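# Six arms hang a marquee roof on four posts

## Task

Six arms are fixed to the tabletop in the scene frame at roughly these spots (metres, z is the table top) and headings (degrees counter-clockwise from +x): arm1 x=+0.29 y=+0.65 z=+0.72 heading -102; arm2 x=-0.22 y=+0.65 z=+0.72 heading -85; arm3 x=-0.31 y=-0.65 z=+0.72 heading +99; arm4 x=+0.24 y=-0.65 z=+0.72 heading +83; arm5 x=-0.70 y=-0.07 z=+0.72 heading +8; arm6 x=+0.70 y=+0.08 z=+0.72 heading +166. Put the marquee roof onto its four posts so that each post's spike has one corner ring pushed fully down over it and the centre of the roof sags freely. Then open the grippers and pull the arms away. It only counts if the roof stays that way with no robot holding it. Every other item on the table should stay where it was: anything shifted, leaning or toppled takes away part of the credit.

## Robot and tools

Robots: six identical i2rt Big YAM arms named arm1 to arm6. Each has six revolute joints, a two-finger gripper and a wrist camera. With joints 1 and 6 at zero and the hand level and aimed ahead, the wrist camera rides above the hand and looks toward the fingertips. The hand reaches about 1.0 m from the joint-1 axis. Joints move at different speeds, so the hand can take a wide, curved route between postures. Two fixed room cameras, cam_high and cam_low, also watch the scene.

Frames: one shared scene frame, origin on the floor, +z up; the tabletop is near z=0.72. The hand point is midway between the fingertips; the hand's z axis runs along the fingers and the fingers open along its y axis. The foot positions and headings in the task are approximate.

execute_actions: argument "actions" is a list holding one action or none. An action is an object keyed by robot name ("arm1" ... "arm6"); each value holds "joints", an object of absolute joint targets by name (not offsets). Any subset of arms and joints may appear; all named motions start together and may finish at different moments. Joint names, units and ranges:
- joint1_rad: -2.879 to 2.879 rad, done within ±0.045. Turns the arm about its base; positive is counter-clockwise seen from above; 0 points the arm along its foot's heading.
- joint2_rad: 0 to 3.141, ±0.14. Shoulder; 0 has the upper arm lying back roughly flat, increasing lifts it up and over to the front.
- joint3_rad: 0 to 3.019, ±0.09. Elbow; 0 is fully folded, increasing opens it.
- joint4_rad: -1.692 to 1.57, ±0.055. Hand pitch; positive tips fingers up.
- joint5_rad: -1.57 to 1.57, ±0.03. Hand yaw; positive to the arm's right.
- joint6_rad: -2.094 to 2.094, ±0.035. Hand roll; positive is clockwise when viewed from behind the hand.
- gripper_m: 0 to 0.093 m, ±0.003, the fingertip gap. Grip force tops out near 50 to 62 N per pad, lower on some grippers.
An unrecognised key or out-of-range number rejects the whole call and nothing moves. An empty list just reports state and images. Optional "cameras": list of names from arm1_cam_wrist ... arm6_cam_wrist, cam_high, cam_low, or "all"; omitted, null or ["all"] gives every camera, [] gives none. The "pictures" line gives the order of the returned images.

wait: "seconds" from 0 to 10; commands nothing new and returns state and images as an empty action would.

zoom_image: "camera" (one camera name) and "region" [x0, y0, x1, y1] in pixels of that camera's latest full image, top-left origin, at most 504 by 504. Wrist images are 504x504 fisheye; room images are 672x504.

finished_scene: "scene" (integer) ends that scene permanently after the last command has been held; the result says whether the goal was met. Call it only when the roof is hung, released and the arms are clear. Replying without any tool call also ends things.

Reading results: joint_status tells how each commanded motion of the last accepted action ended. "off_target" means it stopped short and may still be straining. After "contact_stop" or "time_out" the joint holds where it stopped, but a timed-out joint may keep a target (its old one, or one no more than 0.375, 0.375, 0.113, 0.225, 0.075, 0.3 rad away for joints 1-6) and keep pushing; on_its_own lists such things, and "held at" there is the target, not the actual position. To relax a pushing joint, command its reported position. A line "joint command not followed", often with a "cause:" line, means a self/arm-collision guard rejected that arm's joint targets (the gripper target still runs); those joints show "not_followed" and the arm may retry them on later actions until new valid targets are given. Calls without an action never show this line. If a result reports a stop, further execute_actions, wait and finished_scene calls in the same reply are skipped. Omitted joints or arms may still be pushing toward earlier targets without joint_status showing it. A loaded joint sags. Tiny target changes may produce no motion. Between replies the robots keep executing the last command.

Collisions: the arms do not halt on contact and can push very hard. A forceful squeeze between two robots ends the run as a failure, and a hard strike may too; nothing in the state reports arm-to-arm contact. The guard can react late and ignores fingers, gripper housings and wrist cameras. Objects touching robots are fine. Arms act independently, so a stalled arm does not pause the others. Keep paths separated.

Motor heat: holding loads or pushing warms motors, even while you think. MOTOR HOT appears from 85 °C; at 100 °C that arm and its gripper go limp and drop (OVER-TEMPERATURE FAULT), its unfinished named keys reading "limit_stop_at_motor_heat"; resend targets after cooling.

Cameras: each camera's intrinsics K, distortion D and T_world_to_cam (scene to camera, metres) are listed; room cameras can be off by up to about 2.3 degrees and 9 mm, wrist camera poses come from reported joints and may be less accurate. Results list changed calibration numbers.

Avoid: knocking any rigid object off the work area (fails the task), disturbing other table items, dropping or slamming the roof, hard pushes, and leaving the roof held by a robot. Loose objects may occasionally be nudged by outside forces.

Each tool is called after ">>>" as name(argument=value, ...) on one line, values as JSON.

## Session

>>> execute_actions(actions=[])

Scene clock: 0.00 s.
Motor temperatures (°C, as the motors report them): arm1=[22 19 21 19 22 22] | arm2=[20 19 19 22 20 19] | arm3=[22 21 20 19 20 20] | arm4=[22 21 21 22 22 20] | arm5=[21 20 20 20 19 21] | arm6=[22 20 22 21 20 20]
arm1.joint_positions: joint1_rad=+0.264 joint2_rad=+0.432 joint3_rad=+0.533 joint4_rad=-1.253 joint5_rad=+0.213 joint6_rad=-0.402 gripper_m=+0.094
arm1.joint_status: not commanded
arm1.hand: x=+0.2565 y=+0.4640 z=+0.9194 quat_wxyz=(-0.026, -0.549, -0.803, +0.230) (m; scene frame)
arm2.joint_positions: joint1_rad=-0.352 joint2_rad=+0.512 joint3_rad=+0.413 joint4_rad=-0.985 joint5_rad=-0.240 joint6_rad=+0.294 gripper_m=+0.095
arm2.joint_status: not commanded
arm2.hand: x=-0.2420 y=+0.4279 z=+0.9422 quat_wxyz=(-0.246, -0.835, -0.486, +0.081) (m; scene frame)
arm3.joint_positions: joint1_rad=+0.117 joint2_rad=+0.347 joint3_rad=+0.645 joint4_rad=-1.415 joint5_rad=+0.294 joint6_rad=+0.501 gripper_m=+0.095
arm3.joint_status: not commanded
arm3.hand: x=-0.3086 y=-0.4820 z=+0.9899 quat_wxyz=(-0.213, +0.585, -0.768, -0.149) (m; scene frame)
arm4.joint_positions: joint1_rad=-0.191 joint2_rad=+0.487 joint3_rad=+0.472 joint4_rad=-1.117 joint5_rad=-0.151 joint6_rad=-0.555 gripper_m=+0.095
arm4.joint_status: not commanded
arm4.hand: x=+0.2775 y=-0.4458 z=+0.9428 quat_wxyz=(-0.175, +0.779, -0.586, -0.141) (m; scene frame)
arm5.joint_positions: joint1_rad=+0.398 joint2_rad=+0.405 joint3_rad=+0.607 joint4_rad=-1.312 joint5_rad=+0.098 joint6_rad=+0.257 gripper_m=+0.094
arm5.joint_status: not commanded
arm5.hand: x=-0.5304 y=+0.0022 z=+0.9565 quat_wxyz=(-0.230, +0.105, -0.967, -0.040) (m; scene frame)
arm6.joint_positions: joint1_rad=-0.315 joint2_rad=+0.484 joint3_rad=+0.447 joint4_rad=-1.035 joint5_rad=-0.313 joint6_rad=-0.186 gripper_m=+0.094
arm6.joint_status: not commanded
arm6.hand: x=+0.4894 y=+0.1440 z=+0.9213 quat_wxyz=(+0.054, +0.950, -0.130, -0.280) (m; scene frame)
pictures: arm1_cam_wrist, arm2_cam_wrist, arm3_cam_wrist, arm4_cam_wrist, arm5_cam_wrist, arm6_cam_wrist, cam_high, cam_low
Images, in order (width x height): arm1_cam_wrist 504x504, arm2_cam_wrist 504x504, arm3_cam_wrist 504x504, arm4_cam_wrist 504x504, arm5_cam_wrist 504x504, arm6_cam_wrist 504x504, cam_high 672x504, cam_low 672x504.

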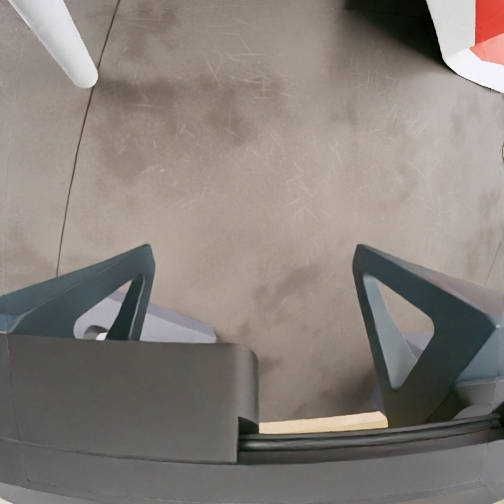

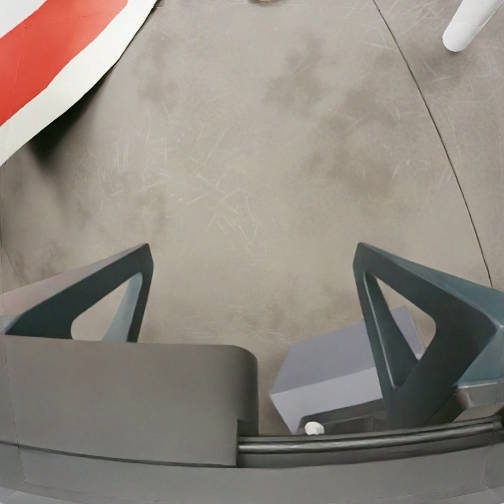

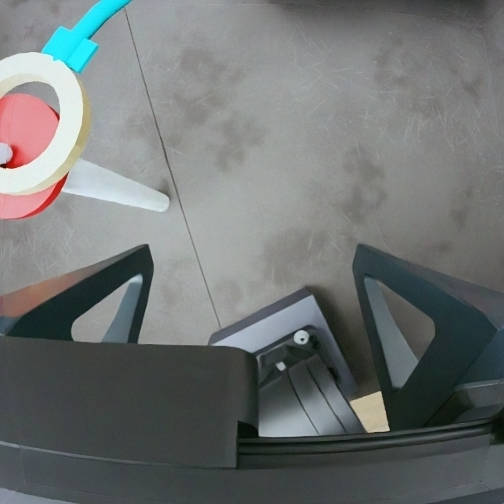

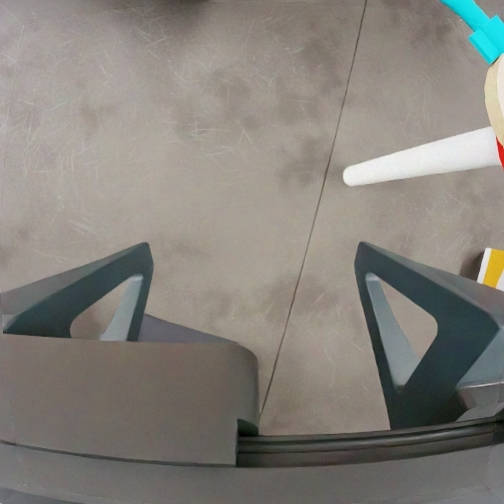

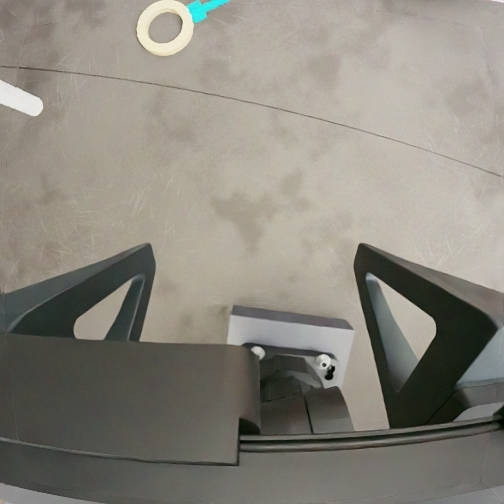

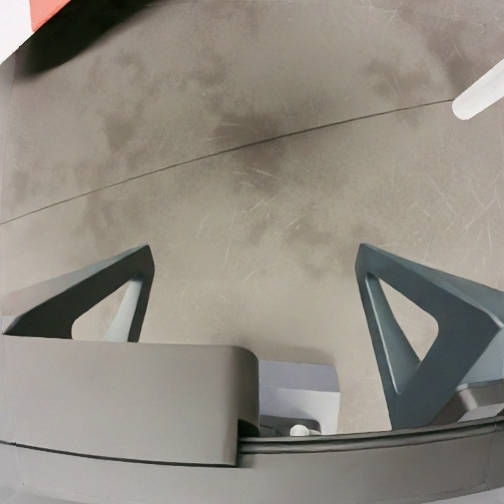

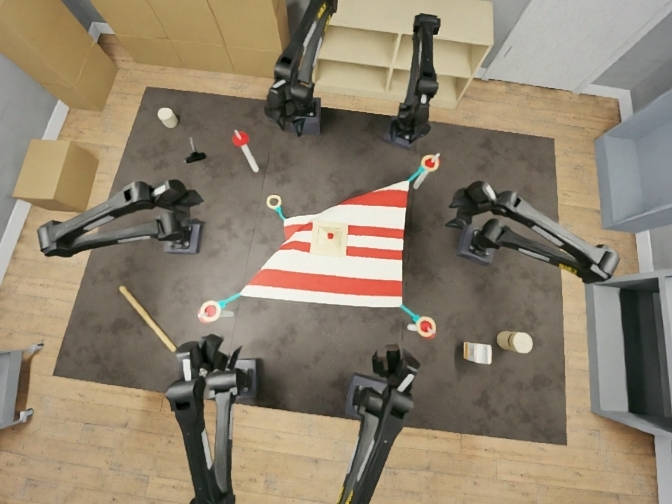

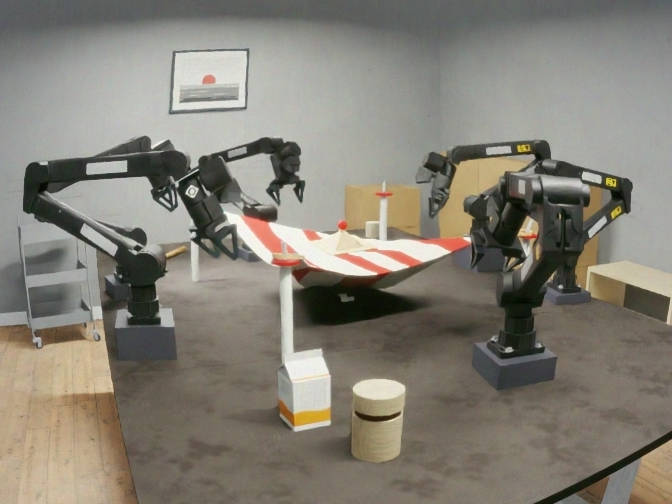

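>>> zoom_image(camera="cam_high", region=[160, 100, 480, 360])

>>> zoom_image(camera="cam_low", region=[180, 160, 580, 360])

Region (160, 100, 480, 360) of cam_high's 672x504 image, scaled by 1.575, with more detail than that image has; it fills the top 410 rows of this view, and the rest is white.

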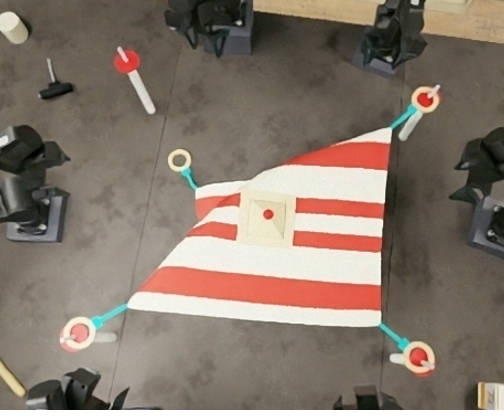

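Region (180, 160, 580, 360) of cam_low's 672x504 image, scaled by 1.260, with more detail than that image has.

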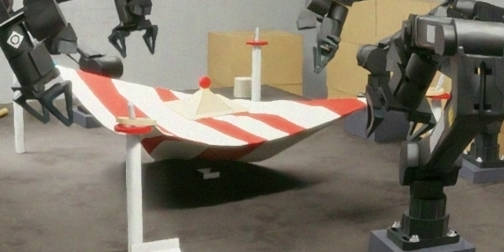

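>>> execute_actions(actions=[{"arm5":{"joints":{"joint1_rad":0.43,"joint2_rad":1.2,"joint3_rad":1.0,"joint4_rad":-1.37,"joint5_rad":0,"joint6_rad":0}}}], cameras=["arm5_cam_wrist","cam_high","cam_low"])

>>> execute_actions(actions=[{"arm5":{"joints":{"joint2_rad":1.5,"joint4_rad":-1.07}}}], cameras=["arm5_cam_wrist","cam_high","cam_low"])

Scene clock: 36.50 s.
Motor temperatures (°C, as the motors report them): arm1=[22 19 28 20 22 22] | arm2=[20 19 22 22 20 19] | arm3=[22 21 25 19 20 20] | arm4=[22 21 27 22 22 20] | arm5=[21 20 28 20 19 21] | arm6=[22 20 29 21 20 20]
arm1.joint_positions: joint1_rad=+0.264 joint2_rad=+0.432 joint3_rad=+0.533 joint4_rad=-1.253 joint5_rad=+0.213 joint6_rad=-0.402 gripper_m=+0.094
arm1.joint_status: not commanded
arm1.hand: x=+0.2565 y=+0.4640 z=+0.9194 quat_wxyz=(-0.026, -0.549, -0.803, +0.230) (m; scene frame)
arm2.joint_positions: joint1_rad=-0.352 joint2_rad=+0.512 joint3_rad=+0.413 joint4_rad=-0.985 joint5_rad=-0.240 joint6_rad=+0.294 gripper_m=+0.095
arm2.joint_status: not commanded
arm2.hand: x=-0.2420 y=+0.4279 z=+0.9422 quat_wxyz=(-0.246, -0.835, -0.486, +0.081) (m; scene frame)
arm3.joint_positions: joint1_rad=+0.117 joint2_rad=+0.347 joint3_rad=+0.645 joint4_rad=-1.415 joint5_rad=+0.294 joint6_rad=+0.501 gripper_m=+0.095
arm3.joint_status: not commanded
arm3.hand: x=-0.3086 y=-0.4820 z=+0.9899 quat_wxyz=(-0.213, +0.585, -0.768, -0.149) (m; scene frame)
arm4.joint_positions: joint1_rad=-0.191 joint2_rad=+0.487 joint3_rad=+0.472 joint4_rad=-1.117 joint5_rad=-0.151 joint6_rad=-0.555 gripper_m=+0.095
arm4.joint_status: not commanded
arm4.hand: x=+0.2775 y=-0.4458 z=+0.9428 quat_wxyz=(-0.175, +0.779, -0.586, -0.141) (m; scene frame)
arm5.joint_positions: joint1_rad=+0.425 joint2_rad=+1.192 joint3_rad=+0.977 joint4_rad=-1.366 joint5_rad=+0.004 joint6_rad=+0.010 gripper_m=+0.094
arm5.joint_status: all done
arm5.hand: x=-0.4263 y=+0.0866 z=+0.9372 quat_wxyz=(+0.004, +0.254, -0.967, +0.003) (m; scene frame)
arm6.joint_positions: joint1_rad=-0.315 joint2_rad=+0.484 joint3_rad=+0.447 joint4_rad=-1.035 joint5_rad=-0.313 joint6_rad=-0.186 gripper_m=+0.094
arm6.joint_status: not commanded
arm6.hand: x=+0.4894 y=+0.1440 z=+0.9213 quat_wxyz=(+0.054, +0.950, -0.130, -0.280) (m; scene frame)
pictures: arm5_cam_wrist, cam_high, cam_low
camera_calibration (this result's frames):
arm5_cam_wrist: T_world_to_cam=[[0.491166, -0.870846, 0.0195721, 0.266005], [-0.703406, -0.383275, 0.598598, -0.820946], [-0.513785, -0.307778, -0.80081, 0.685422], [0, 0, 0, 1]] pos_world=[-0.355951, 0.127959, 1.0351]
Images, in order (width x height): arm5_cam_wrist 504x504, cam_high 672x504, cam_low 672x504.

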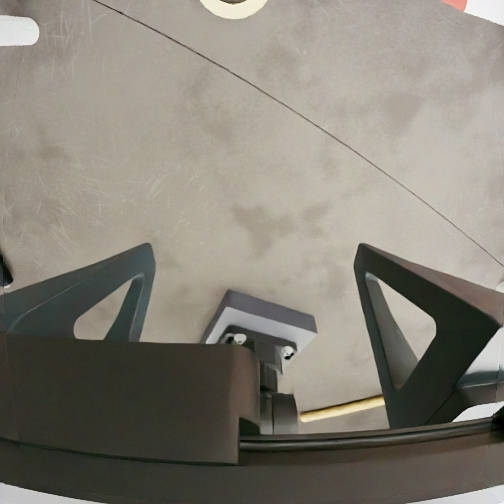

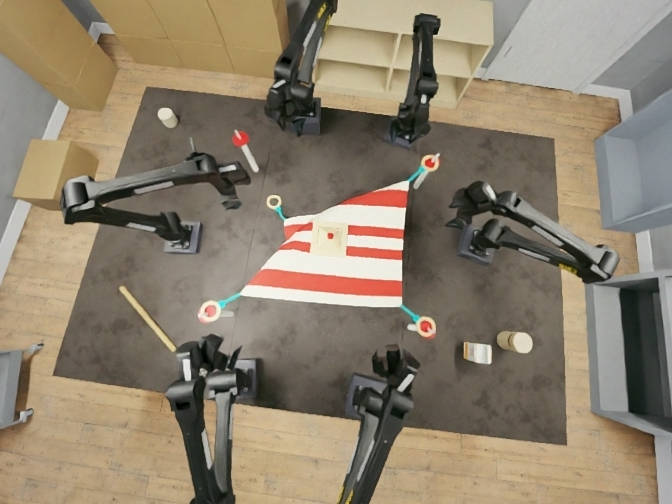

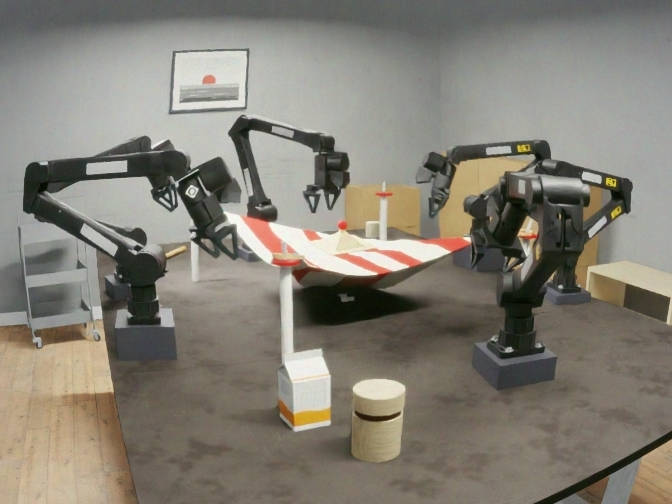

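Scene clock: 37.60 s.
Motor temperatures (°C, as the motors report them): arm1=[22 19 28 20 22 22] | arm2=[20 19 22 22 20 19] | arm3=[22 21 25 19 20 20] | arm4=[22 21 27 22 22 20] | arm5=[21 20 28 20 19 21] | arm6=[22 20 29 21 20 20]
arm1.joint_positions: joint1_rad=+0.264 joint2_rad=+0.432 joint3_rad=+0.533 joint4_rad=-1.253 joint5_rad=+0.213 joint6_rad=-0.402 gripper_m=+0.094
arm1.joint_status: not commanded
arm1.hand: x=+0.2565 y=+0.4640 z=+0.9194 quat_wxyz=(-0.026, -0.549, -0.803, +0.230) (m; scene frame)
arm2.joint_positions: joint1_rad=-0.352 joint2_rad=+0.512 joint3_rad=+0.413 joint4_rad=-0.985 joint5_rad=-0.240 joint6_rad=+0.294 gripper_m=+0.095
arm2.joint_status: not commanded
arm2.hand: x=-0.2420 y=+0.4279 z=+0.9422 quat_wxyz=(-0.246, -0.835, -0.486, +0.081) (m; scene frame)
arm3.joint_positions: joint1_rad=+0.117 joint2_rad=+0.347 joint3_rad=+0.645 joint4_rad=-1.415 joint5_rad=+0.294 joint6_rad=+0.501 gripper_m=+0.095
arm3.joint_status: not commanded
arm3.hand: x=-0.3086 y=-0.4820 z=+0.9899 quat_wxyz=(-0.213, +0.585, -0.768, -0.149) (m; scene frame)
arm4.joint_positions: joint1_rad=-0.191 joint2_rad=+0.487 joint3_rad=+0.472 joint4_rad=-1.117 joint5_rad=-0.151 joint6_rad=-0.555 gripper_m=+0.095
arm4.joint_status: not commanded
arm4.hand: x=+0.2775 y=-0.4458 z=+0.9428 quat_wxyz=(-0.175, +0.779, -0.586, -0.141) (m; scene frame)
arm5.joint_positions: joint1_rad=+0.425 joint2_rad=+1.499 joint3_rad=+0.977 joint4_rad=-1.079 joint5_rad=+0.004 joint6_rad=+0.010 gripper_m=+0.094
arm5.joint_status: all done
arm5.hand: x=-0.3652 y=+0.1219 z=+0.8342 quat_wxyz=(+0.014, +0.254, -0.967, +0.006) (m; scene frame)
arm6.joint_positions: joint1_rad=-0.315 joint2_rad=+0.484 joint3_rad=+0.447 joint4_rad=-1.035 joint5_rad=-0.313 joint6_rad=-0.186 gripper_m=+0.094
arm6.joint_status: not commanded
arm6.hand: x=+0.4894 y=+0.1440 z=+0.9213 quat_wxyz=(+0.054, +0.950, -0.130, -0.280) (m; scene frame)
pictures: arm5_cam_wrist, cam_high, cam_low
camera_calibration (this result's frames):
arm5_cam_wrist: T_world_to_cam=[[0.49184, -0.870462, 0.0197514, 0.268782], [-0.692836, -0.377535, 0.614366, -0.712867], [-0.527325, -0.315854, -0.788774, 0.631192], [0, 0, 0, 1]] pos_world=[-0.293255, 0.164197, 0.930521]
Images, in order (width x height): arm5_cam_wrist 504x504, cam_high 672x504, cam_low 672x504.

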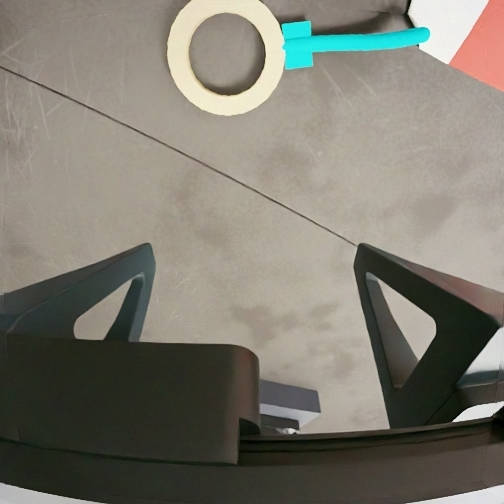

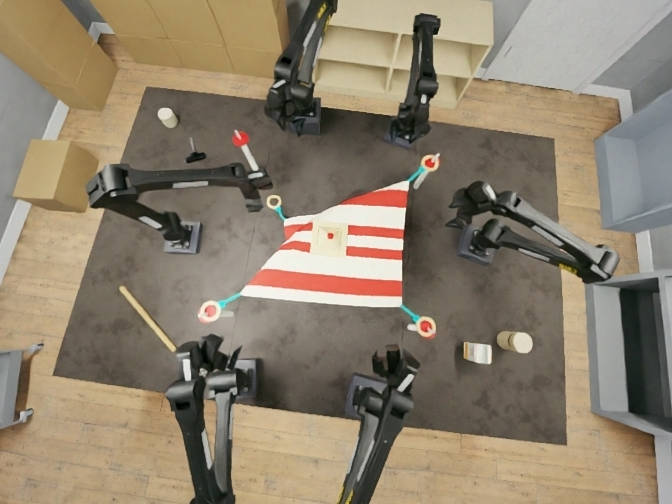

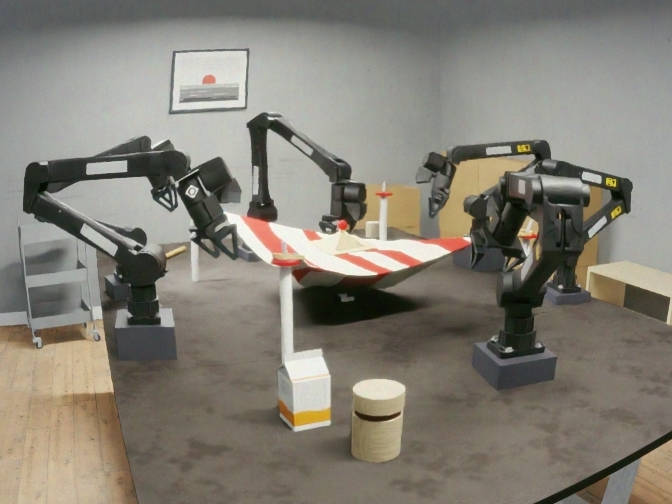

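>>> execute_actions(actions=[{"arm5":{"joints":{"joint1_rad":0.355,"joint2_rad":1.86,"joint3_rad":1.24,"joint4_rad":-0.92,"joint6_rad":1.57,"gripper_m":0.06}}}], cameras=["arm5_cam_wrist","cam_high"])

Scene clock: 73.73 s.
Motor temperatures (°C, as the motors report them): arm1=[22 19 30 20 22 22] | arm2=[20 19 23 22 20 19] | arm3=[22 21 26 19 20 20] | arm4=[22 21 29 22 22 20] | arm5=[21 21 28 20 19 21] | arm6=[22 20 31 21 20 20]
arm1.joint_positions: joint1_rad=+0.264 joint2_rad=+0.432 joint3_rad=+0.533 joint4_rad=-1.253 joint5_rad=+0.213 joint6_rad=-0.402 gripper_m=+0.094
arm1.joint_status: not commanded
arm1.hand: x=+0.2565 y=+0.4640 z=+0.9194 quat_wxyz=(-0.026, -0.549, -0.803, +0.230) (m; scene frame)
arm2.joint_positions: joint1_rad=-0.352 joint2_rad=+0.512 joint3_rad=+0.413 joint4_rad=-0.985 joint5_rad=-0.240 joint6_rad=+0.294 gripper_m=+0.095
arm2.joint_status: not commanded
arm2.hand: x=-0.2420 y=+0.4279 z=+0.9422 quat_wxyz=(-0.246, -0.835, -0.486, +0.081) (m; scene frame)
arm3.joint_positions: joint1_rad=+0.117 joint2_rad=+0.347 joint3_rad=+0.645 joint4_rad=-1.415 joint5_rad=+0.294 joint6_rad=+0.501 gripper_m=+0.095
arm3.joint_status: not commanded
arm3.hand: x=-0.3086 y=-0.4820 z=+0.9899 quat_wxyz=(-0.213, +0.585, -0.768, -0.149) (m; scene frame)
arm4.joint_positions: joint1_rad=-0.191 joint2_rad=+0.487 joint3_rad=+0.472 joint4_rad=-1.117 joint5_rad=-0.151 joint6_rad=-0.555 gripper_m=+0.095
arm4.joint_status: not commanded
arm4.hand: x=+0.2775 y=-0.4458 z=+0.9428 quat_wxyz=(-0.175, +0.779, -0.586, -0.141) (m; scene frame)
arm5.joint_positions: joint1_rad=+0.350 joint2_rad=+1.851 joint3_rad=+1.219 joint4_rad=-0.921 joint5_rad=+0.002 joint6_rad=+1.560 gripper_m=+0.060
arm5.joint_status: all done
arm5.hand: x=-0.2450 y=+0.1481 z=+0.7618 quat_wxyz=(-0.006, -0.528, -0.849, -0.008) (m; scene frame)
arm6.joint_positions: joint1_rad=-0.315 joint2_rad=+0.484 joint3_rad=+0.447 joint4_rad=-1.035 joint5_rad=-0.313 joint6_rad=-0.186 gripper_m=+0.094
arm6.joint_status: not commanded
arm6.hand: x=+0.4894 y=+0.1440 z=+0.9213 quat_wxyz=(+0.054, +0.950, -0.130, -0.280) (m; scene frame)
pictures: arm5_cam_wrist, cam_high
camera_calibration (this result's frames):
arm5_cam_wrist: T_world_to_cam=[[-0.89631, -0.443413, -0.00362753, -0.151602], [-0.360093, 0.723064, 0.589501, -0.637648], [-0.25877, 0.529682, -0.807759, 0.600798], [0, 0, 0, 1]] pos_world=[-0.210026, 0.0756059, 0.860645]
Images, in order (width x height): arm5_cam_wrist 504x504, cam_high 672x504.

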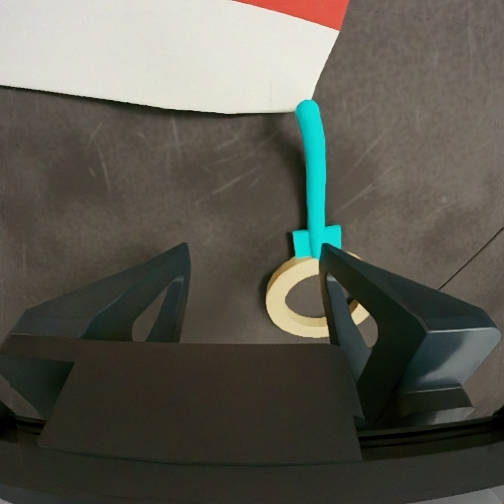

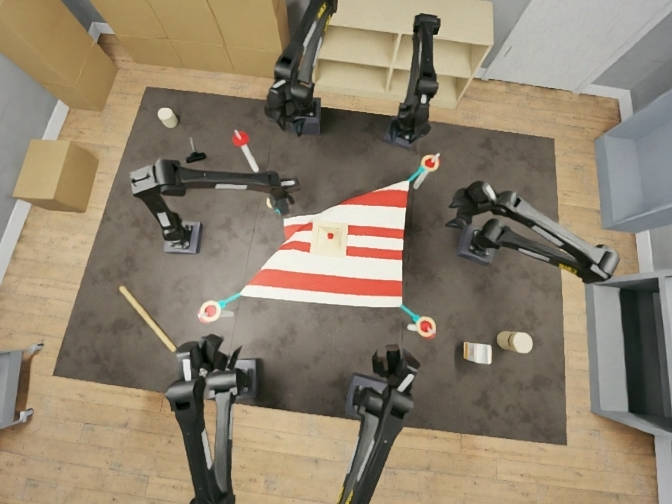

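>>> execute_actions(actions=[{"arm5":{"joints":{"joint1_rad":0.375,"joint2_rad":1.82,"joint3_rad":1.145,"joint4_rad":-0.87}}}], cameras=["arm5_cam_wrist"])

Scene clock: 94.87 s.
Motor temperatures (°C, as the motors report them): arm1=[22 19 30 20 22 22] | arm2=[20 19 24 22 20 19] | arm3=[22 21 26 19 20 20] | arm4=[22 21 29 22 22 20] | arm5=[21 22 27 20 19 21] | arm6=[22 20 32 21 20 20]
arm1.joint_positions: joint1_rad=+0.264 joint2_rad=+0.432 joint3_rad=+0.533 joint4_rad=-1.253 joint5_rad=+0.213 joint6_rad=-0.402 gripper_m=+0.094
arm1.joint_status: not commanded
arm1.hand: x=+0.2565 y=+0.4640 z=+0.9194 quat_wxyz=(-0.026, -0.549, -0.803, +0.230) (m; scene frame)
arm2.joint_positions: joint1_rad=-0.352 joint2_rad=+0.512 joint3_rad=+0.413 joint4_rad=-0.985 joint5_rad=-0.240 joint6_rad=+0.294 gripper_m=+0.095
arm2.joint_status: not commanded
arm2.hand: x=-0.2420 y=+0.4279 z=+0.9422 quat_wxyz=(-0.246, -0.835, -0.486, +0.081) (m; scene frame)
arm3.joint_positions: joint1_rad=+0.117 joint2_rad=+0.347 joint3_rad=+0.645 joint4_rad=-1.415 joint5_rad=+0.294 joint6_rad=+0.501 gripper_m=+0.095
arm3.joint_status: not commanded
arm3.hand: x=-0.3086 y=-0.4820 z=+0.9899 quat_wxyz=(-0.213, +0.585, -0.768, -0.149) (m; scene frame)
arm4.joint_positions: joint1_rad=-0.191 joint2_rad=+0.487 joint3_rad=+0.472 joint4_rad=-1.117 joint5_rad=-0.151 joint6_rad=-0.555 gripper_m=+0.095
arm4.joint_status: not commanded
arm4.hand: x=+0.2775 y=-0.4458 z=+0.9428 quat_wxyz=(-0.175, +0.779, -0.586, -0.141) (m; scene frame)
arm5.joint_positions: joint1_rad=+0.373 joint2_rad=+1.835 joint3_rad=+1.146 joint4_rad=-0.880 joint5_rad=+0.002 joint6_rad=+1.561 gripper_m=+0.060
arm5.joint_status: all done
arm5.hand: x=-0.2703 y=+0.1479 z=+0.7472 quat_wxyz=(-0.002, -0.518, -0.855, -0.001) (m; scene frame)
arm6.joint_positions: joint1_rad=-0.315 joint2_rad=+0.484 joint3_rad=+0.447 joint4_rad=-1.035 joint5_rad=-0.313 joint6_rad=-0.186 gripper_m=+0.094
arm6.joint_status: not commanded
arm6.hand: x=+0.4894 y=+0.1440 z=+0.9213 quat_wxyz=(+0.054, +0.950, -0.130, -0.280) (m; scene frame)
pictures: arm5_cam_wrist
camera_calibration (this result's frames):
arm5_cam_wrist: T_world_to_cam=[[-0.886393, -0.462769, 0.0123857, -0.180843], [-0.367321, 0.719351, 0.589584, -0.639558], [-0.281751, 0.518054, -0.807612, 0.577984], [0, 0, 0, 1]] pos_world=[-0.232374, 0.0769512, 0.8461]
Images, in order (width x height): arm5_cam_wrist 504x504.

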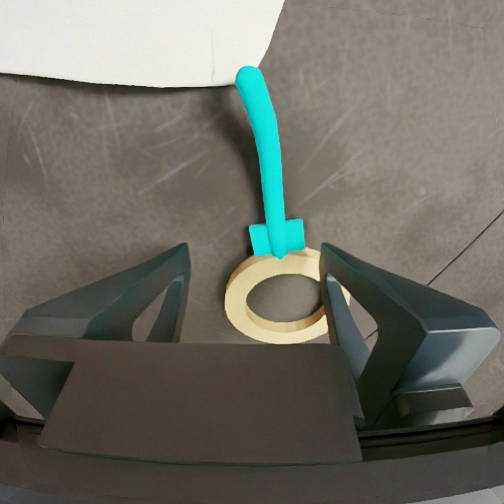

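>>> execute_actions(actions=[{"arm5":{"joints":{"joint1_rad":0.355,"joint2_rad":1.85,"joint3_rad":1.105,"joint4_rad":-0.83}}}], cameras=["arm5_cam_wrist"])

Scene clock: 108.70 s.
Motor temperatures (°C, as the motors report them): arm1=[22 19 31 20 22 22] | arm2=[20 19 24 22 20 19] | arm3=[22 21 27 19 20 20] | arm4=[22 21 30 22 22 20] | arm5=[21 22 26 20 19 21] | arm6=[22 20 32 21 20 20]
arm1.joint_positions: joint1_rad=+0.264 joint2_rad=+0.432 joint3_rad=+0.533 joint4_rad=-1.253 joint5_rad=+0.213 joint6_rad=-0.402 gripper_m=+0.094
arm1.joint_status: not commanded
arm1.hand: x=+0.2565 y=+0.4640 z=+0.9194 quat_wxyz=(-0.026, -0.549, -0.803, +0.230) (m; scene frame)
arm2.joint_positions: joint1_rad=-0.352 joint2_rad=+0.512 joint3_rad=+0.413 joint4_rad=-0.985 joint5_rad=-0.240 joint6_rad=+0.294 gripper_m=+0.095
arm2.joint_status: not commanded
arm2.hand: x=-0.2420 y=+0.4279 z=+0.9422 quat_wxyz=(-0.246, -0.835, -0.486, +0.081) (m; scene frame)
arm3.joint_positions: joint1_rad=+0.117 joint2_rad=+0.347 joint3_rad=+0.645 joint4_rad=-1.415 joint5_rad=+0.294 joint6_rad=+0.501 gripper_m=+0.095
arm3.joint_status: not commanded
arm3.hand: x=-0.3086 y=-0.4820 z=+0.9899 quat_wxyz=(-0.213, +0.585, -0.768, -0.149) (m; scene frame)
arm4.joint_positions: joint1_rad=-0.191 joint2_rad=+0.487 joint3_rad=+0.472 joint4_rad=-1.117 joint5_rad=-0.151 joint6_rad=-0.555 gripper_m=+0.095
arm4.joint_status: not commanded
arm4.hand: x=+0.2775 y=-0.4458 z=+0.9428 quat_wxyz=(-0.175, +0.779, -0.586, -0.141) (m; scene frame)
arm5.joint_positions: joint1_rad=+0.360 joint2_rad=+1.835 joint3_rad=+1.109 joint4_rad=-0.841 joint5_rad=+0.002 joint6_rad=+1.561 gripper_m=+0.060
arm5.joint_status: all done
arm5.hand: x=-0.2756 y=+0.1384 z=+0.7363 quat_wxyz=(-0.002, -0.524, -0.852, -0.002) (m; scene frame)
arm6.joint_positions: joint1_rad=-0.315 joint2_rad=+0.484 joint3_rad=+0.447 joint4_rad=-1.035 joint5_rad=-0.313 joint6_rad=-0.186 gripper_m=+0.094
arm6.joint_status: not commanded
arm6.hand: x=+0.4894 y=+0.1440 z=+0.9213 quat_wxyz=(+0.054, +0.950, -0.130, -0.280) (m; scene frame)
pictures: arm5_cam_wrist
camera_calibration (this result's frames):
arm5_cam_wrist: T_world_to_cam=[[-0.892336, -0.451241, 0.0108634, -0.191915], [-0.358762, 0.723651, 0.589593, -0.626386], [-0.27391, 0.522218, -0.807628, 0.574184], [0, 0, 0, 1]] pos_world=[-0.238701, 0.0668356, 0.835124]
Images, in order (width x height): arm5_cam_wrist 504x504.

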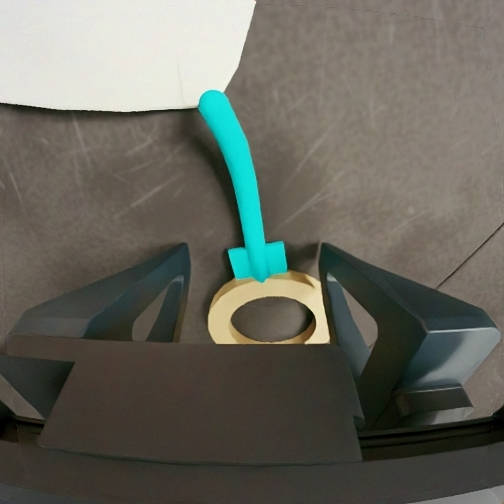

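>>> execute_actions(actions=[{"arm5":{"joints":{"joint2_rad":1.875,"joint6_rad":1.43}}}], cameras=["arm5_cam_wrist"])

>>> execute_actions(actions=[{"arm5":{"joints":{"gripper_m":0.0}}}], cameras=["arm5_cam_wrist"])

Scene clock: 121.07 s.
Motor temperatures (°C, as the motors report them): arm1=[22 19 31 20 22 22] | arm2=[20 19 24 22 20 19] | arm3=[22 21 27 19 20 20] | arm4=[22 21 30 22 22 20] | arm5=[21 22 25 20 19 21] | arm6=[22 20 33 21 20 20]
arm1.joint_positions: joint1_rad=+0.264 joint2_rad=+0.432 joint3_rad=+0.533 joint4_rad=-1.253 joint5_rad=+0.213 joint6_rad=-0.402 gripper_m=+0.094
arm1.joint_status: not commanded
arm1.hand: x=+0.2565 y=+0.4640 z=+0.9194 quat_wxyz=(-0.026, -0.549, -0.803, +0.230) (m; scene frame)
arm2.joint_positions: joint1_rad=-0.352 joint2_rad=+0.512 joint3_rad=+0.413 joint4_rad=-0.985 joint5_rad=-0.240 joint6_rad=+0.294 gripper_m=+0.095
arm2.joint_status: not commanded
arm2.hand: x=-0.2420 y=+0.4279 z=+0.9422 quat_wxyz=(-0.246, -0.835, -0.486, +0.081) (m; scene frame)
arm3.joint_positions: joint1_rad=+0.117 joint2_rad=+0.347 joint3_rad=+0.645 joint4_rad=-1.415 joint5_rad=+0.294 joint6_rad=+0.501 gripper_m=+0.095
arm3.joint_status: not commanded
arm3.hand: x=-0.3086 y=-0.4820 z=+0.9899 quat_wxyz=(-0.213, +0.585, -0.768, -0.149) (m; scene frame)
arm4.joint_positions: joint1_rad=-0.191 joint2_rad=+0.487 joint3_rad=+0.472 joint4_rad=-1.117 joint5_rad=-0.151 joint6_rad=-0.555 gripper_m=+0.095
arm4.joint_status: not commanded
arm4.hand: x=+0.2775 y=-0.4458 z=+0.9428 quat_wxyz=(-0.175, +0.779, -0.586, -0.141) (m; scene frame)
arm5.joint_positions: joint1_rad=+0.360 joint2_rad=+1.835 joint3_rad=+1.109 joint4_rad=-0.841 joint5_rad=+0.002 joint6_rad=+1.440 gripper_m=+0.060
arm5.joint_status: all done
arm5.hand: x=-0.2756 y=+0.1383 z=+0.7361 quat_wxyz=(-0.002, -0.472, -0.882, -0.001) (m; scene frame)
arm6.joint_positions: joint1_rad=-0.315 joint2_rad=+0.484 joint3_rad=+0.447 joint4_rad=-1.035 joint5_rad=-0.313 joint6_rad=-0.186 gripper_m=+0.094
arm6.joint_status: not commanded
arm6.hand: x=+0.4894 y=+0.1440 z=+0.9213 quat_wxyz=(+0.054, +0.950, -0.130, -0.280) (m; scene frame)
pictures: arm5_cam_wrist
camera_calibration (this result's frames):
arm5_cam_wrist: T_world_to_cam=[[-0.831595, -0.555263, 0.0115159, -0.16132], [-0.443039, 0.67574, 0.589144, -0.642554], [-0.334912, 0.484827, -0.807946, 0.562638], [0, 0, 0, 1]] pos_world=[-0.230395, 0.071842, 0.834996]
Images, in order (width x height): arm5_cam_wrist 504x504.

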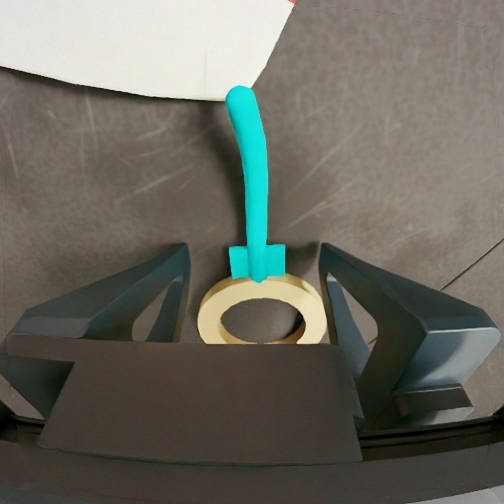

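Scene clock: 121.93 s.
Motor temperatures (°C, as the motors report them): arm1=[22 19 31 20 22 22] | arm2=[20 19 24 22 20 19] | arm3=[22 21 27 19 20 20] | arm4=[22 21 30 22 22 20] | arm5=[21 22 25 20 19 21] | arm6=[22 20 33 21 20 20]
arm1.joint_positions: joint1_rad=+0.264 joint2_rad=+0.432 joint3_rad=+0.533 joint4_rad=-1.253 joint5_rad=+0.213 joint6_rad=-0.402 gripper_m=+0.094
arm1.joint_status: not commanded
arm1.hand: x=+0.2565 y=+0.4640 z=+0.9194 quat_wxyz=(-0.026, -0.549, -0.803, +0.230) (m; scene frame)
arm2.joint_positions: joint1_rad=-0.352 joint2_rad=+0.512 joint3_rad=+0.413 joint4_rad=-0.985 joint5_rad=-0.240 joint6_rad=+0.294 gripper_m=+0.095
arm2.joint_status: not commanded
arm2.hand: x=-0.2420 y=+0.4279 z=+0.9422 quat_wxyz=(-0.246, -0.835, -0.486, +0.081) (m; scene frame)
arm3.joint_positions: joint1_rad=+0.117 joint2_rad=+0.347 joint3_rad=+0.645 joint4_rad=-1.415 joint5_rad=+0.294 joint6_rad=+0.501 gripper_m=+0.095
arm3.joint_status: not commanded
arm3.hand: x=-0.3086 y=-0.4820 z=+0.9899 quat_wxyz=(-0.213, +0.585, -0.768, -0.149) (m; scene frame)
arm4.joint_positions: joint1_rad=-0.191 joint2_rad=+0.487 joint3_rad=+0.472 joint4_rad=-1.117 joint5_rad=-0.151 joint6_rad=-0.555 gripper_m=+0.095
arm4.joint_status: not commanded
arm4.hand: x=+0.2775 y=-0.4458 z=+0.9428 quat_wxyz=(-0.175, +0.779, -0.586, -0.141) (m; scene frame)
arm5.joint_positions: joint1_rad=+0.360 joint2_rad=+1.827 joint3_rad=+1.111 joint4_rad=-0.835 joint5_rad=+0.001 joint6_rad=+1.439 gripper_m=+0.000
arm5.joint_status: all done
arm5.hand: x=-0.2724 y=+0.1401 z=+0.7403 quat_wxyz=(-0.007, -0.471, -0.882, -0.008) (m; scene frame)
arm6.joint_positions: joint1_rad=-0.315 joint2_rad=+0.484 joint3_rad=+0.447 joint4_rad=-1.035 joint5_rad=-0.313 joint6_rad=-0.186 gripper_m=+0.094
arm6.joint_status: not commanded
arm6.hand: x=+0.4894 y=+0.1440 z=+0.9213 quat_wxyz=(+0.054, +0.950, -0.130, -0.280) (m; scene frame)
pictures: arm5_cam_wrist
camera_calibration (this result's frames):
arm5_cam_wrist: T_world_to_cam=[[-0.830793, -0.556563, -0.00446283, -0.145508], [-0.452334, 0.670492, 0.588077, -0.645779], [-0.32431, 0.490589, -0.808793, 0.568976], [0, 0, 0, 1]] pos_world=[-0.22847, 0.072872, 0.839302]
Images, in order (width x height): arm5_cam_wrist 504x504.

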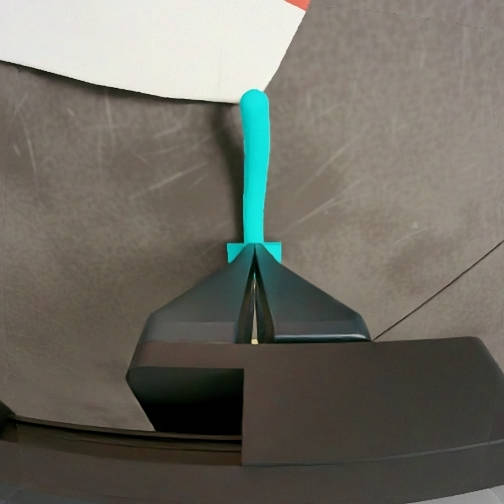

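>>> execute_actions(actions=[{"arm5":{"joints":{"gripper_m":0.045,"joint2_rad":1.8,"joint1_rad":0.325}}}], cameras=["arm5_cam_wrist"])

>>> execute_actions(actions=[{"arm5":{"joints":{"joint2_rad":1.88}}}], cameras=["arm5_cam_wrist"])

Scene clock: 134.83 s.
Motor temperatures (°C, as the motors report them): arm1=[22 19 31 20 22 22] | arm2=[20 19 24 22 20 19] | arm3=[22 21 27 19 20 20] | arm4=[22 21 31 22 22 20] | arm5=[21 22 25 20 19 21] | arm6=[22 20 33 21 20 20]
arm1.joint_positions: joint1_rad=+0.264 joint2_rad=+0.432 joint3_rad=+0.533 joint4_rad=-1.253 joint5_rad=+0.213 joint6_rad=-0.402 gripper_m=+0.094
arm1.joint_status: not commanded
arm1.hand: x=+0.2565 y=+0.4640 z=+0.9194 quat_wxyz=(-0.026, -0.549, -0.803, +0.230) (m; scene frame)
arm2.joint_positions: joint1_rad=-0.352 joint2_rad=+0.512 joint3_rad=+0.413 joint4_rad=-0.985 joint5_rad=-0.240 joint6_rad=+0.294 gripper_m=+0.095
arm2.joint_status: not commanded
arm2.hand: x=-0.2420 y=+0.4279 z=+0.9422 quat_wxyz=(-0.246, -0.835, -0.486, +0.081) (m; scene frame)
arm3.joint_positions: joint1_rad=+0.117 joint2_rad=+0.347 joint3_rad=+0.645 joint4_rad=-1.415 joint5_rad=+0.294 joint6_rad=+0.501 gripper_m=+0.095
arm3.joint_status: not commanded
arm3.hand: x=-0.3086 y=-0.4820 z=+0.9899 quat_wxyz=(-0.213, +0.585, -0.768, -0.149) (m; scene frame)
arm4.joint_positions: joint1_rad=-0.191 joint2_rad=+0.487 joint3_rad=+0.472 joint4_rad=-1.117 joint5_rad=-0.151 joint6_rad=-0.555 gripper_m=+0.095
arm4.joint_status: not commanded
arm4.hand: x=+0.2775 y=-0.4458 z=+0.9428 quat_wxyz=(-0.175, +0.779, -0.586, -0.141) (m; scene frame)
arm5.joint_positions: joint1_rad=+0.325 joint2_rad=+1.820 joint3_rad=+1.111 joint4_rad=-0.835 joint5_rad=+0.001 joint6_rad=+1.439 gripper_m=+0.045
arm5.joint_status: all done
arm5.hand: x=-0.2645 y=+0.1257 z=+0.7434 quat_wxyz=(-0.009, -0.486, -0.874, -0.011) (m; scene frame)
arm6.joint_positions: joint1_rad=-0.315 joint2_rad=+0.484 joint3_rad=+0.447 joint4_rad=-1.035 joint5_rad=-0.313 joint6_rad=-0.186 gripper_m=+0.094
arm6.joint_status: not commanded
arm6.hand: x=+0.4894 y=+0.1440 z=+0.9213 quat_wxyz=(+0.054, +0.950, -0.130, -0.280) (m; scene frame)
pictures: arm5_cam_wrist
camera_calibration (this result's frames):
arm5_cam_wrist: T_world_to_cam=[[-0.84936, -0.527693, -0.0112638, -0.150449], [-0.432715, 0.68395, 0.587342, -0.63036], [-0.302232, 0.503739, -0.809261, 0.585648], [0, 0, 0, 1]] pos_world=[-0.22355, 0.0567303, 0.842484]
Images, in order (width x height): arm5_cam_wrist 504x504.

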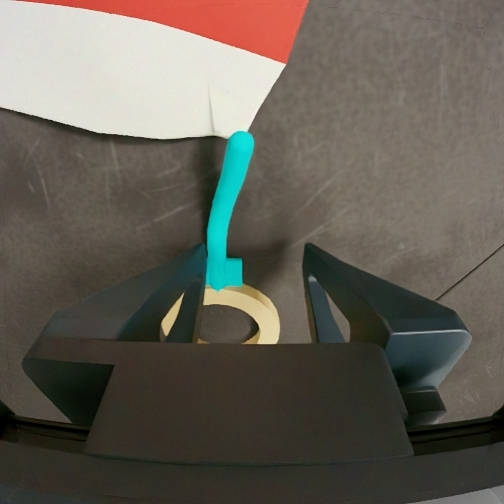

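Scene clock: 135.67 s.
Motor temperatures (°C, as the motors report them): arm1=[22 19 31 20 22 22] | arm2=[20 19 25 22 20 19] | arm3=[22 21 27 19 20 20] | arm4=[22 21 31 22 22 20] | arm5=[21 22 25 20 19 21] | arm6=[22 20 33 21 20 20]
arm1.joint_positions: joint1_rad=+0.264 joint2_rad=+0.432 joint3_rad=+0.533 joint4_rad=-1.253 joint5_rad=+0.213 joint6_rad=-0.402 gripper_m=+0.094
arm1.joint_status: not commanded
arm1.hand: x=+0.2565 y=+0.4640 z=+0.9194 quat_wxyz=(-0.026, -0.549, -0.803, +0.230) (m; scene frame)
arm2.joint_positions: joint1_rad=-0.352 joint2_rad=+0.512 joint3_rad=+0.413 joint4_rad=-0.985 joint5_rad=-0.240 joint6_rad=+0.294 gripper_m=+0.095
arm2.joint_status: not commanded
arm2.hand: x=-0.2420 y=+0.4279 z=+0.9422 quat_wxyz=(-0.246, -0.835, -0.486, +0.081) (m; scene frame)
arm3.joint_positions: joint1_rad=+0.117 joint2_rad=+0.347 joint3_rad=+0.645 joint4_rad=-1.415 joint5_rad=+0.294 joint6_rad=+0.501 gripper_m=+0.095
arm3.joint_status: not commanded
arm3.hand: x=-0.3086 y=-0.4820 z=+0.9899 quat_wxyz=(-0.213, +0.585, -0.768, -0.149) (m; scene frame)
arm4.joint_positions: joint1_rad=-0.191 joint2_rad=+0.487 joint3_rad=+0.472 joint4_rad=-1.117 joint5_rad=-0.151 joint6_rad=-0.555 gripper_m=+0.095
arm4.joint_status: not commanded
arm4.hand: x=+0.2775 y=-0.4458 z=+0.9428 quat_wxyz=(-0.175, +0.779, -0.586, -0.141) (m; scene frame)
arm5.joint_positions: joint1_rad=+0.325 joint2_rad=+1.844 joint3_rad=+1.110 joint4_rad=-0.834 joint5_rad=+0.001 joint6_rad=+1.439 gripper_m=+0.045
arm5.joint_status: all done
arm5.hand: x=-0.2680 y=+0.1241 z=+0.7325 quat_wxyz=(-0.002, -0.486, -0.874, -0.001) (m; scene frame)
arm6.joint_positions: joint1_rad=-0.315 joint2_rad=+0.484 joint3_rad=+0.447 joint4_rad=-1.035 joint5_rad=-0.313 joint6_rad=-0.186 gripper_m=+0.094
arm6.joint_status: not commanded
arm6.hand: x=+0.4894 y=+0.1440 z=+0.9213 quat_wxyz=(+0.054, +0.950, -0.130, -0.280) (m; scene frame)
pictures: arm5_cam_wrist
camera_calibration (this result's frames):
arm5_cam_wrist: T_world_to_cam=[[-0.849342, -0.527693, 0.0125591, -0.171804], [-0.419825, 0.689764, 0.589892, -0.623498], [-0.319945, 0.495748, -0.807384, 0.571391], [0, 0, 0, 1]] pos_world=[-0.224867, 0.0561401, 0.831287]
Images, in order (width x height): arm5_cam_wrist 504x504.

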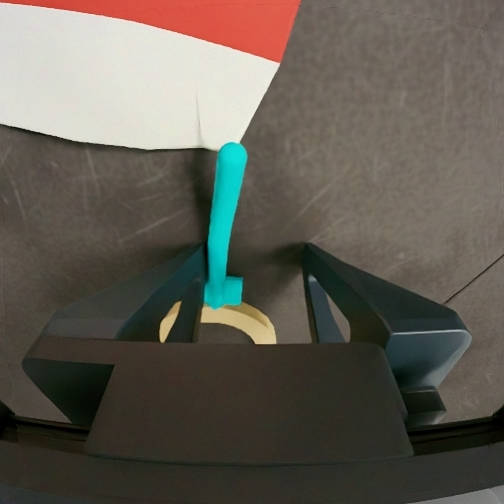

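>>> execute_actions(actions=[{"arm5":{"joints":{"gripper_m":0.055,"joint3_rad":1.17,"joint2_rad":1.85,"joint4_rad":-0.86}}}], cameras=["arm5_cam_wrist"])

>>> execute_actions(actions=[{"arm5":{"joints":{"joint2_rad":1.925}}}], cameras=["arm5_cam_wrist"])

Scene clock: 142.70 s.
Motor temperatures (°C, as the motors report them): arm1=[22 19 32 20 22 22] | arm2=[20 19 25 22 20 19] | arm3=[22 21 27 19 20 20] | arm4=[22 21 31 22 22 20] | arm5=[21 22 25 20 19 21] | arm6=[22 20 34 21 20 20]
arm1.joint_positions: joint1_rad=+0.264 joint2_rad=+0.432 joint3_rad=+0.533 joint4_rad=-1.253 joint5_rad=+0.213 joint6_rad=-0.402 gripper_m=+0.094
arm1.joint_status: not commanded
arm1.hand: x=+0.2565 y=+0.4640 z=+0.9194 quat_wxyz=(-0.026, -0.549, -0.803, +0.230) (m; scene frame)
arm2.joint_positions: joint1_rad=-0.352 joint2_rad=+0.512 joint3_rad=+0.413 joint4_rad=-0.985 joint5_rad=-0.240 joint6_rad=+0.294 gripper_m=+0.095
arm2.joint_status: not commanded
arm2.hand: x=-0.2420 y=+0.4279 z=+0.9422 quat_wxyz=(-0.246, -0.835, -0.486, +0.081) (m; scene frame)
arm3.joint_positions: joint1_rad=+0.117 joint2_rad=+0.347 joint3_rad=+0.645 joint4_rad=-1.415 joint5_rad=+0.294 joint6_rad=+0.501 gripper_m=+0.095
arm3.joint_status: not commanded
arm3.hand: x=-0.3086 y=-0.4820 z=+0.9899 quat_wxyz=(-0.213, +0.585, -0.768, -0.149) (m; scene frame)
arm4.joint_positions: joint1_rad=-0.191 joint2_rad=+0.487 joint3_rad=+0.472 joint4_rad=-1.117 joint5_rad=-0.151 joint6_rad=-0.555 gripper_m=+0.095
arm4.joint_status: not commanded
arm4.hand: x=+0.2775 y=-0.4458 z=+0.9428 quat_wxyz=(-0.175, +0.779, -0.586, -0.141) (m; scene frame)
arm5.joint_positions: joint1_rad=+0.325 joint2_rad=+1.844 joint3_rad=+1.140 joint4_rad=-0.852 joint5_rad=+0.001 joint6_rad=+1.439 gripper_m=+0.055
arm5.joint_status: all done
arm5.hand: x=-0.2581 y=+0.1286 z=+0.7413 quat_wxyz=(-0.005, -0.486, -0.874, -0.006) (m; scene frame)
arm6.joint_positions: joint1_rad=-0.315 joint2_rad=+0.484 joint3_rad=+0.447 joint4_rad=-1.035 joint5_rad=-0.313 joint6_rad=-0.186 gripper_m=+0.094
arm6.joint_status: not commanded
arm6.hand: x=+0.4894 y=+0.1440 z=+0.9213 quat_wxyz=(+0.054, +0.950, -0.130, -0.280) (m; scene frame)
pictures: arm5_cam_wrist
camera_calibration (this result's frames):
arm5_cam_wrist: T_world_to_cam=[[-0.849417, -0.527723, -0.000297689, -0.151641], [-0.426789, 0.686623, 0.588558, -0.628022], [-0.310391, 0.500058, -0.808455, 0.582165], [0, 0, 0, 1]] pos_world=[-0.21614, 0.0600737, 0.840237]
Images, in order (width x height): arm5_cam_wrist 504x504.

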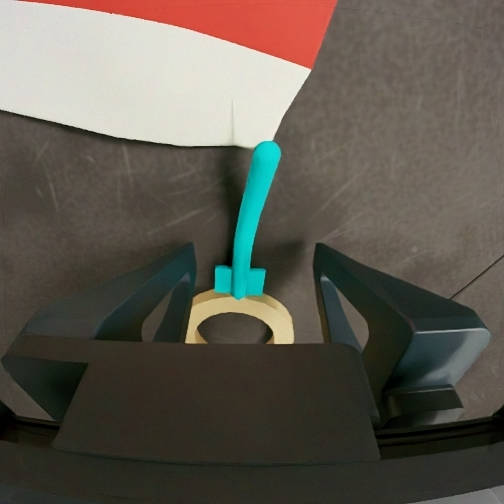

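Scene clock: 143.40 s.
Motor temperatures (°C, as the motors report them): arm1=[22 19 32 20 22 22] | arm2=[20 19 25 22 20 19] | arm3=[22 21 27 19 20 20] | arm4=[22 21 31 22 22 20] | arm5=[21 22 25 20 19 21] | arm6=[22 20 34 21 20 20]
arm1.joint_positions: joint1_rad=+0.264 joint2_rad=+0.432 joint3_rad=+0.533 joint4_rad=-1.253 joint5_rad=+0.213 joint6_rad=-0.402 gripper_m=+0.094
arm1.joint_status: not commanded
arm1.hand: x=+0.2565 y=+0.4640 z=+0.9194 quat_wxyz=(-0.026, -0.549, -0.803, +0.230) (m; scene frame)
arm2.joint_positions: joint1_rad=-0.352 joint2_rad=+0.512 joint3_rad=+0.413 joint4_rad=-0.985 joint5_rad=-0.240 joint6_rad=+0.294 gripper_m=+0.095
arm2.joint_status: not commanded
arm2.hand: x=-0.2420 y=+0.4279 z=+0.9422 quat_wxyz=(-0.246, -0.835, -0.486, +0.081) (m; scene frame)
arm3.joint_positions: joint1_rad=+0.117 joint2_rad=+0.347 joint3_rad=+0.645 joint4_rad=-1.415 joint5_rad=+0.294 joint6_rad=+0.501 gripper_m=+0.095
arm3.joint_status: not commanded
arm3.hand: x=-0.3086 y=-0.4820 z=+0.9899 quat_wxyz=(-0.213, +0.585, -0.768, -0.149) (m; scene frame)
arm4.joint_positions: joint1_rad=-0.191 joint2_rad=+0.487 joint3_rad=+0.472 joint4_rad=-1.117 joint5_rad=-0.151 joint6_rad=-0.555 gripper_m=+0.095
arm4.joint_status: not commanded
arm4.hand: x=+0.2775 y=-0.4458 z=+0.9428 quat_wxyz=(-0.175, +0.779, -0.586, -0.141) (m; scene frame)
arm5.joint_positions: joint1_rad=+0.325 joint2_rad=+1.871 joint3_rad=+1.151 joint4_rad=-0.854 joint5_rad=+0.001 joint6_rad=+1.439 gripper_m=+0.055
arm5.joint_status: all done
arm5.hand: x=-0.2574 y=+0.1288 z=+0.7318 quat_wxyz=(+0.000, -0.486, -0.874, +0.001) (m; scene frame)
arm6.joint_positions: joint1_rad=-0.315 joint2_rad=+0.484 joint3_rad=+0.447 joint4_rad=-1.035 joint5_rad=-0.313 joint6_rad=-0.186 gripper_m=+0.094
arm6.joint_status: not commanded
arm6.hand: x=+0.4894 y=+0.1440 z=+0.9213 quat_wxyz=(+0.054, +0.950, -0.130, -0.280) (m; scene frame)
pictures: arm5_cam_wrist
camera_calibration (this result's frames):
arm5_cam_wrist: T_world_to_cam=[[-0.849466, -0.527343, 0.0178023, -0.16424], [-0.416596, 0.691013, 0.590719, -0.621821], [-0.323813, 0.494379, -0.806681, 0.57064], [0, 0, 0, 1]] pos_world=[-0.213784, 0.0609623, 0.83057]
Images, in order (width x height): arm5_cam_wrist 504x504.

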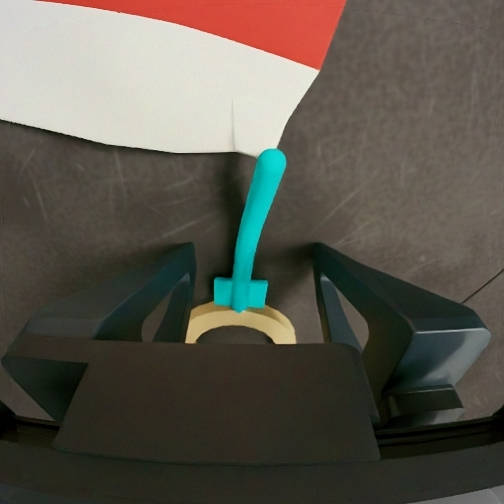

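Appears on the table. Close.

>>> execute_actions(actions=[{"arm5":{"joints":{"gripper_m":0.0,"joint2_rad":1.89}}}], cameras=["arm5_cam_wrist"])

Scene clock: 149.60 s.
Motor temperatures (°C, as the motors report them): arm1=[22 19 32 20 22 22] | arm2=[20 19 25 22 20 19] | arm3=[22 21 28 19 20 20] | arm4=[22 21 31 22 22 20] | arm5=[21 22 26 20 19 21] | arm6=[22 20 34 21 20 20]
arm1.joint_positions: joint1_rad=+0.264 joint2_rad=+0.432 joint3_rad=+0.533 joint4_rad=-1.253 joint5_rad=+0.213 joint6_rad=-0.402 gripper_m=+0.094
arm1.joint_status: not commanded
arm1.hand: x=+0.2565 y=+0.4640 z=+0.9194 quat_wxyz=(-0.026, -0.549, -0.803, +0.230) (m; scene frame)
arm2.joint_positions: joint1_rad=-0.352 joint2_rad=+0.512 joint3_rad=+0.413 joint4_rad=-0.985 joint5_rad=-0.240 joint6_rad=+0.294 gripper_m=+0.095
arm2.joint_status: not commanded
arm2.hand: x=-0.2420 y=+0.4279 z=+0.9422 quat_wxyz=(-0.246, -0.835, -0.486, +0.081) (m; scene frame)
arm3.joint_positions: joint1_rad=+0.117 joint2_rad=+0.347 joint3_rad=+0.645 joint4_rad=-1.415 joint5_rad=+0.294 joint6_rad=+0.501 gripper_m=+0.095
arm3.joint_status: not commanded
arm3.hand: x=-0.3086 y=-0.4820 z=+0.9899 quat_wxyz=(-0.213, +0.585, -0.768, -0.149) (m; scene frame)
arm4.joint_positions: joint1_rad=-0.191 joint2_rad=+0.487 joint3_rad=+0.472 joint4_rad=-1.117 joint5_rad=-0.151 joint6_rad=-0.555 gripper_m=+0.095
arm4.joint_status: not commanded
arm4.hand: x=+0.2775 y=-0.4458 z=+0.9428 quat_wxyz=(-0.175, +0.779, -0.586, -0.141) (m; scene frame)
arm5.joint_positions: joint1_rad=+0.325 joint2_rad=+1.871 joint3_rad=+1.151 joint4_rad=-0.854 joint5_rad=+0.001 joint6_rad=+1.438 gripper_m=+0.006
arm5.joint_status: gripper_m off_target (ended at +0.006, target +0.000); the others done
arm5.hand: x=-0.2574 y=+0.1288 z=+0.7318 quat_wxyz=(+0.000, -0.486, -0.874, +0.001) (m; scene frame)
arm6.joint_positions: joint1_rad=-0.315 joint2_rad=+0.484 joint3_rad=+0.447 joint4_rad=-1.035 joint5_rad=-0.313 joint6_rad=-0.186 gripper_m=+0.094
arm6.joint_status: not commanded
arm6.hand: x=+0.4894 y=+0.1440 z=+0.9213 quat_wxyz=(+0.054, +0.950, -0.130, -0.280) (m; scene frame)
pictures: arm5_cam_wrist
camera_calibration (this result's frames):
arm5_cam_wrist: T_world_to_cam=[[-0.849265, -0.527667, 0.0178025, -0.164147], [-0.41686, 0.690853, 0.59072, -0.621869], [-0.324002, 0.494256, -0.806681, 0.570607], [0, 0, 0, 1]] pos_world=[-0.213758, 0.0609789, 0.83057]
Images, in order (width x height): arm5_cam_wrist 504x504.

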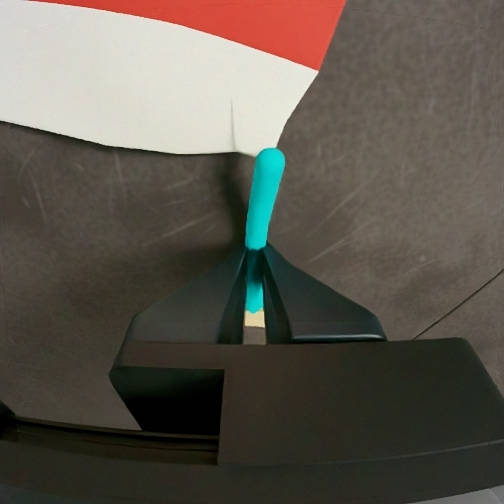

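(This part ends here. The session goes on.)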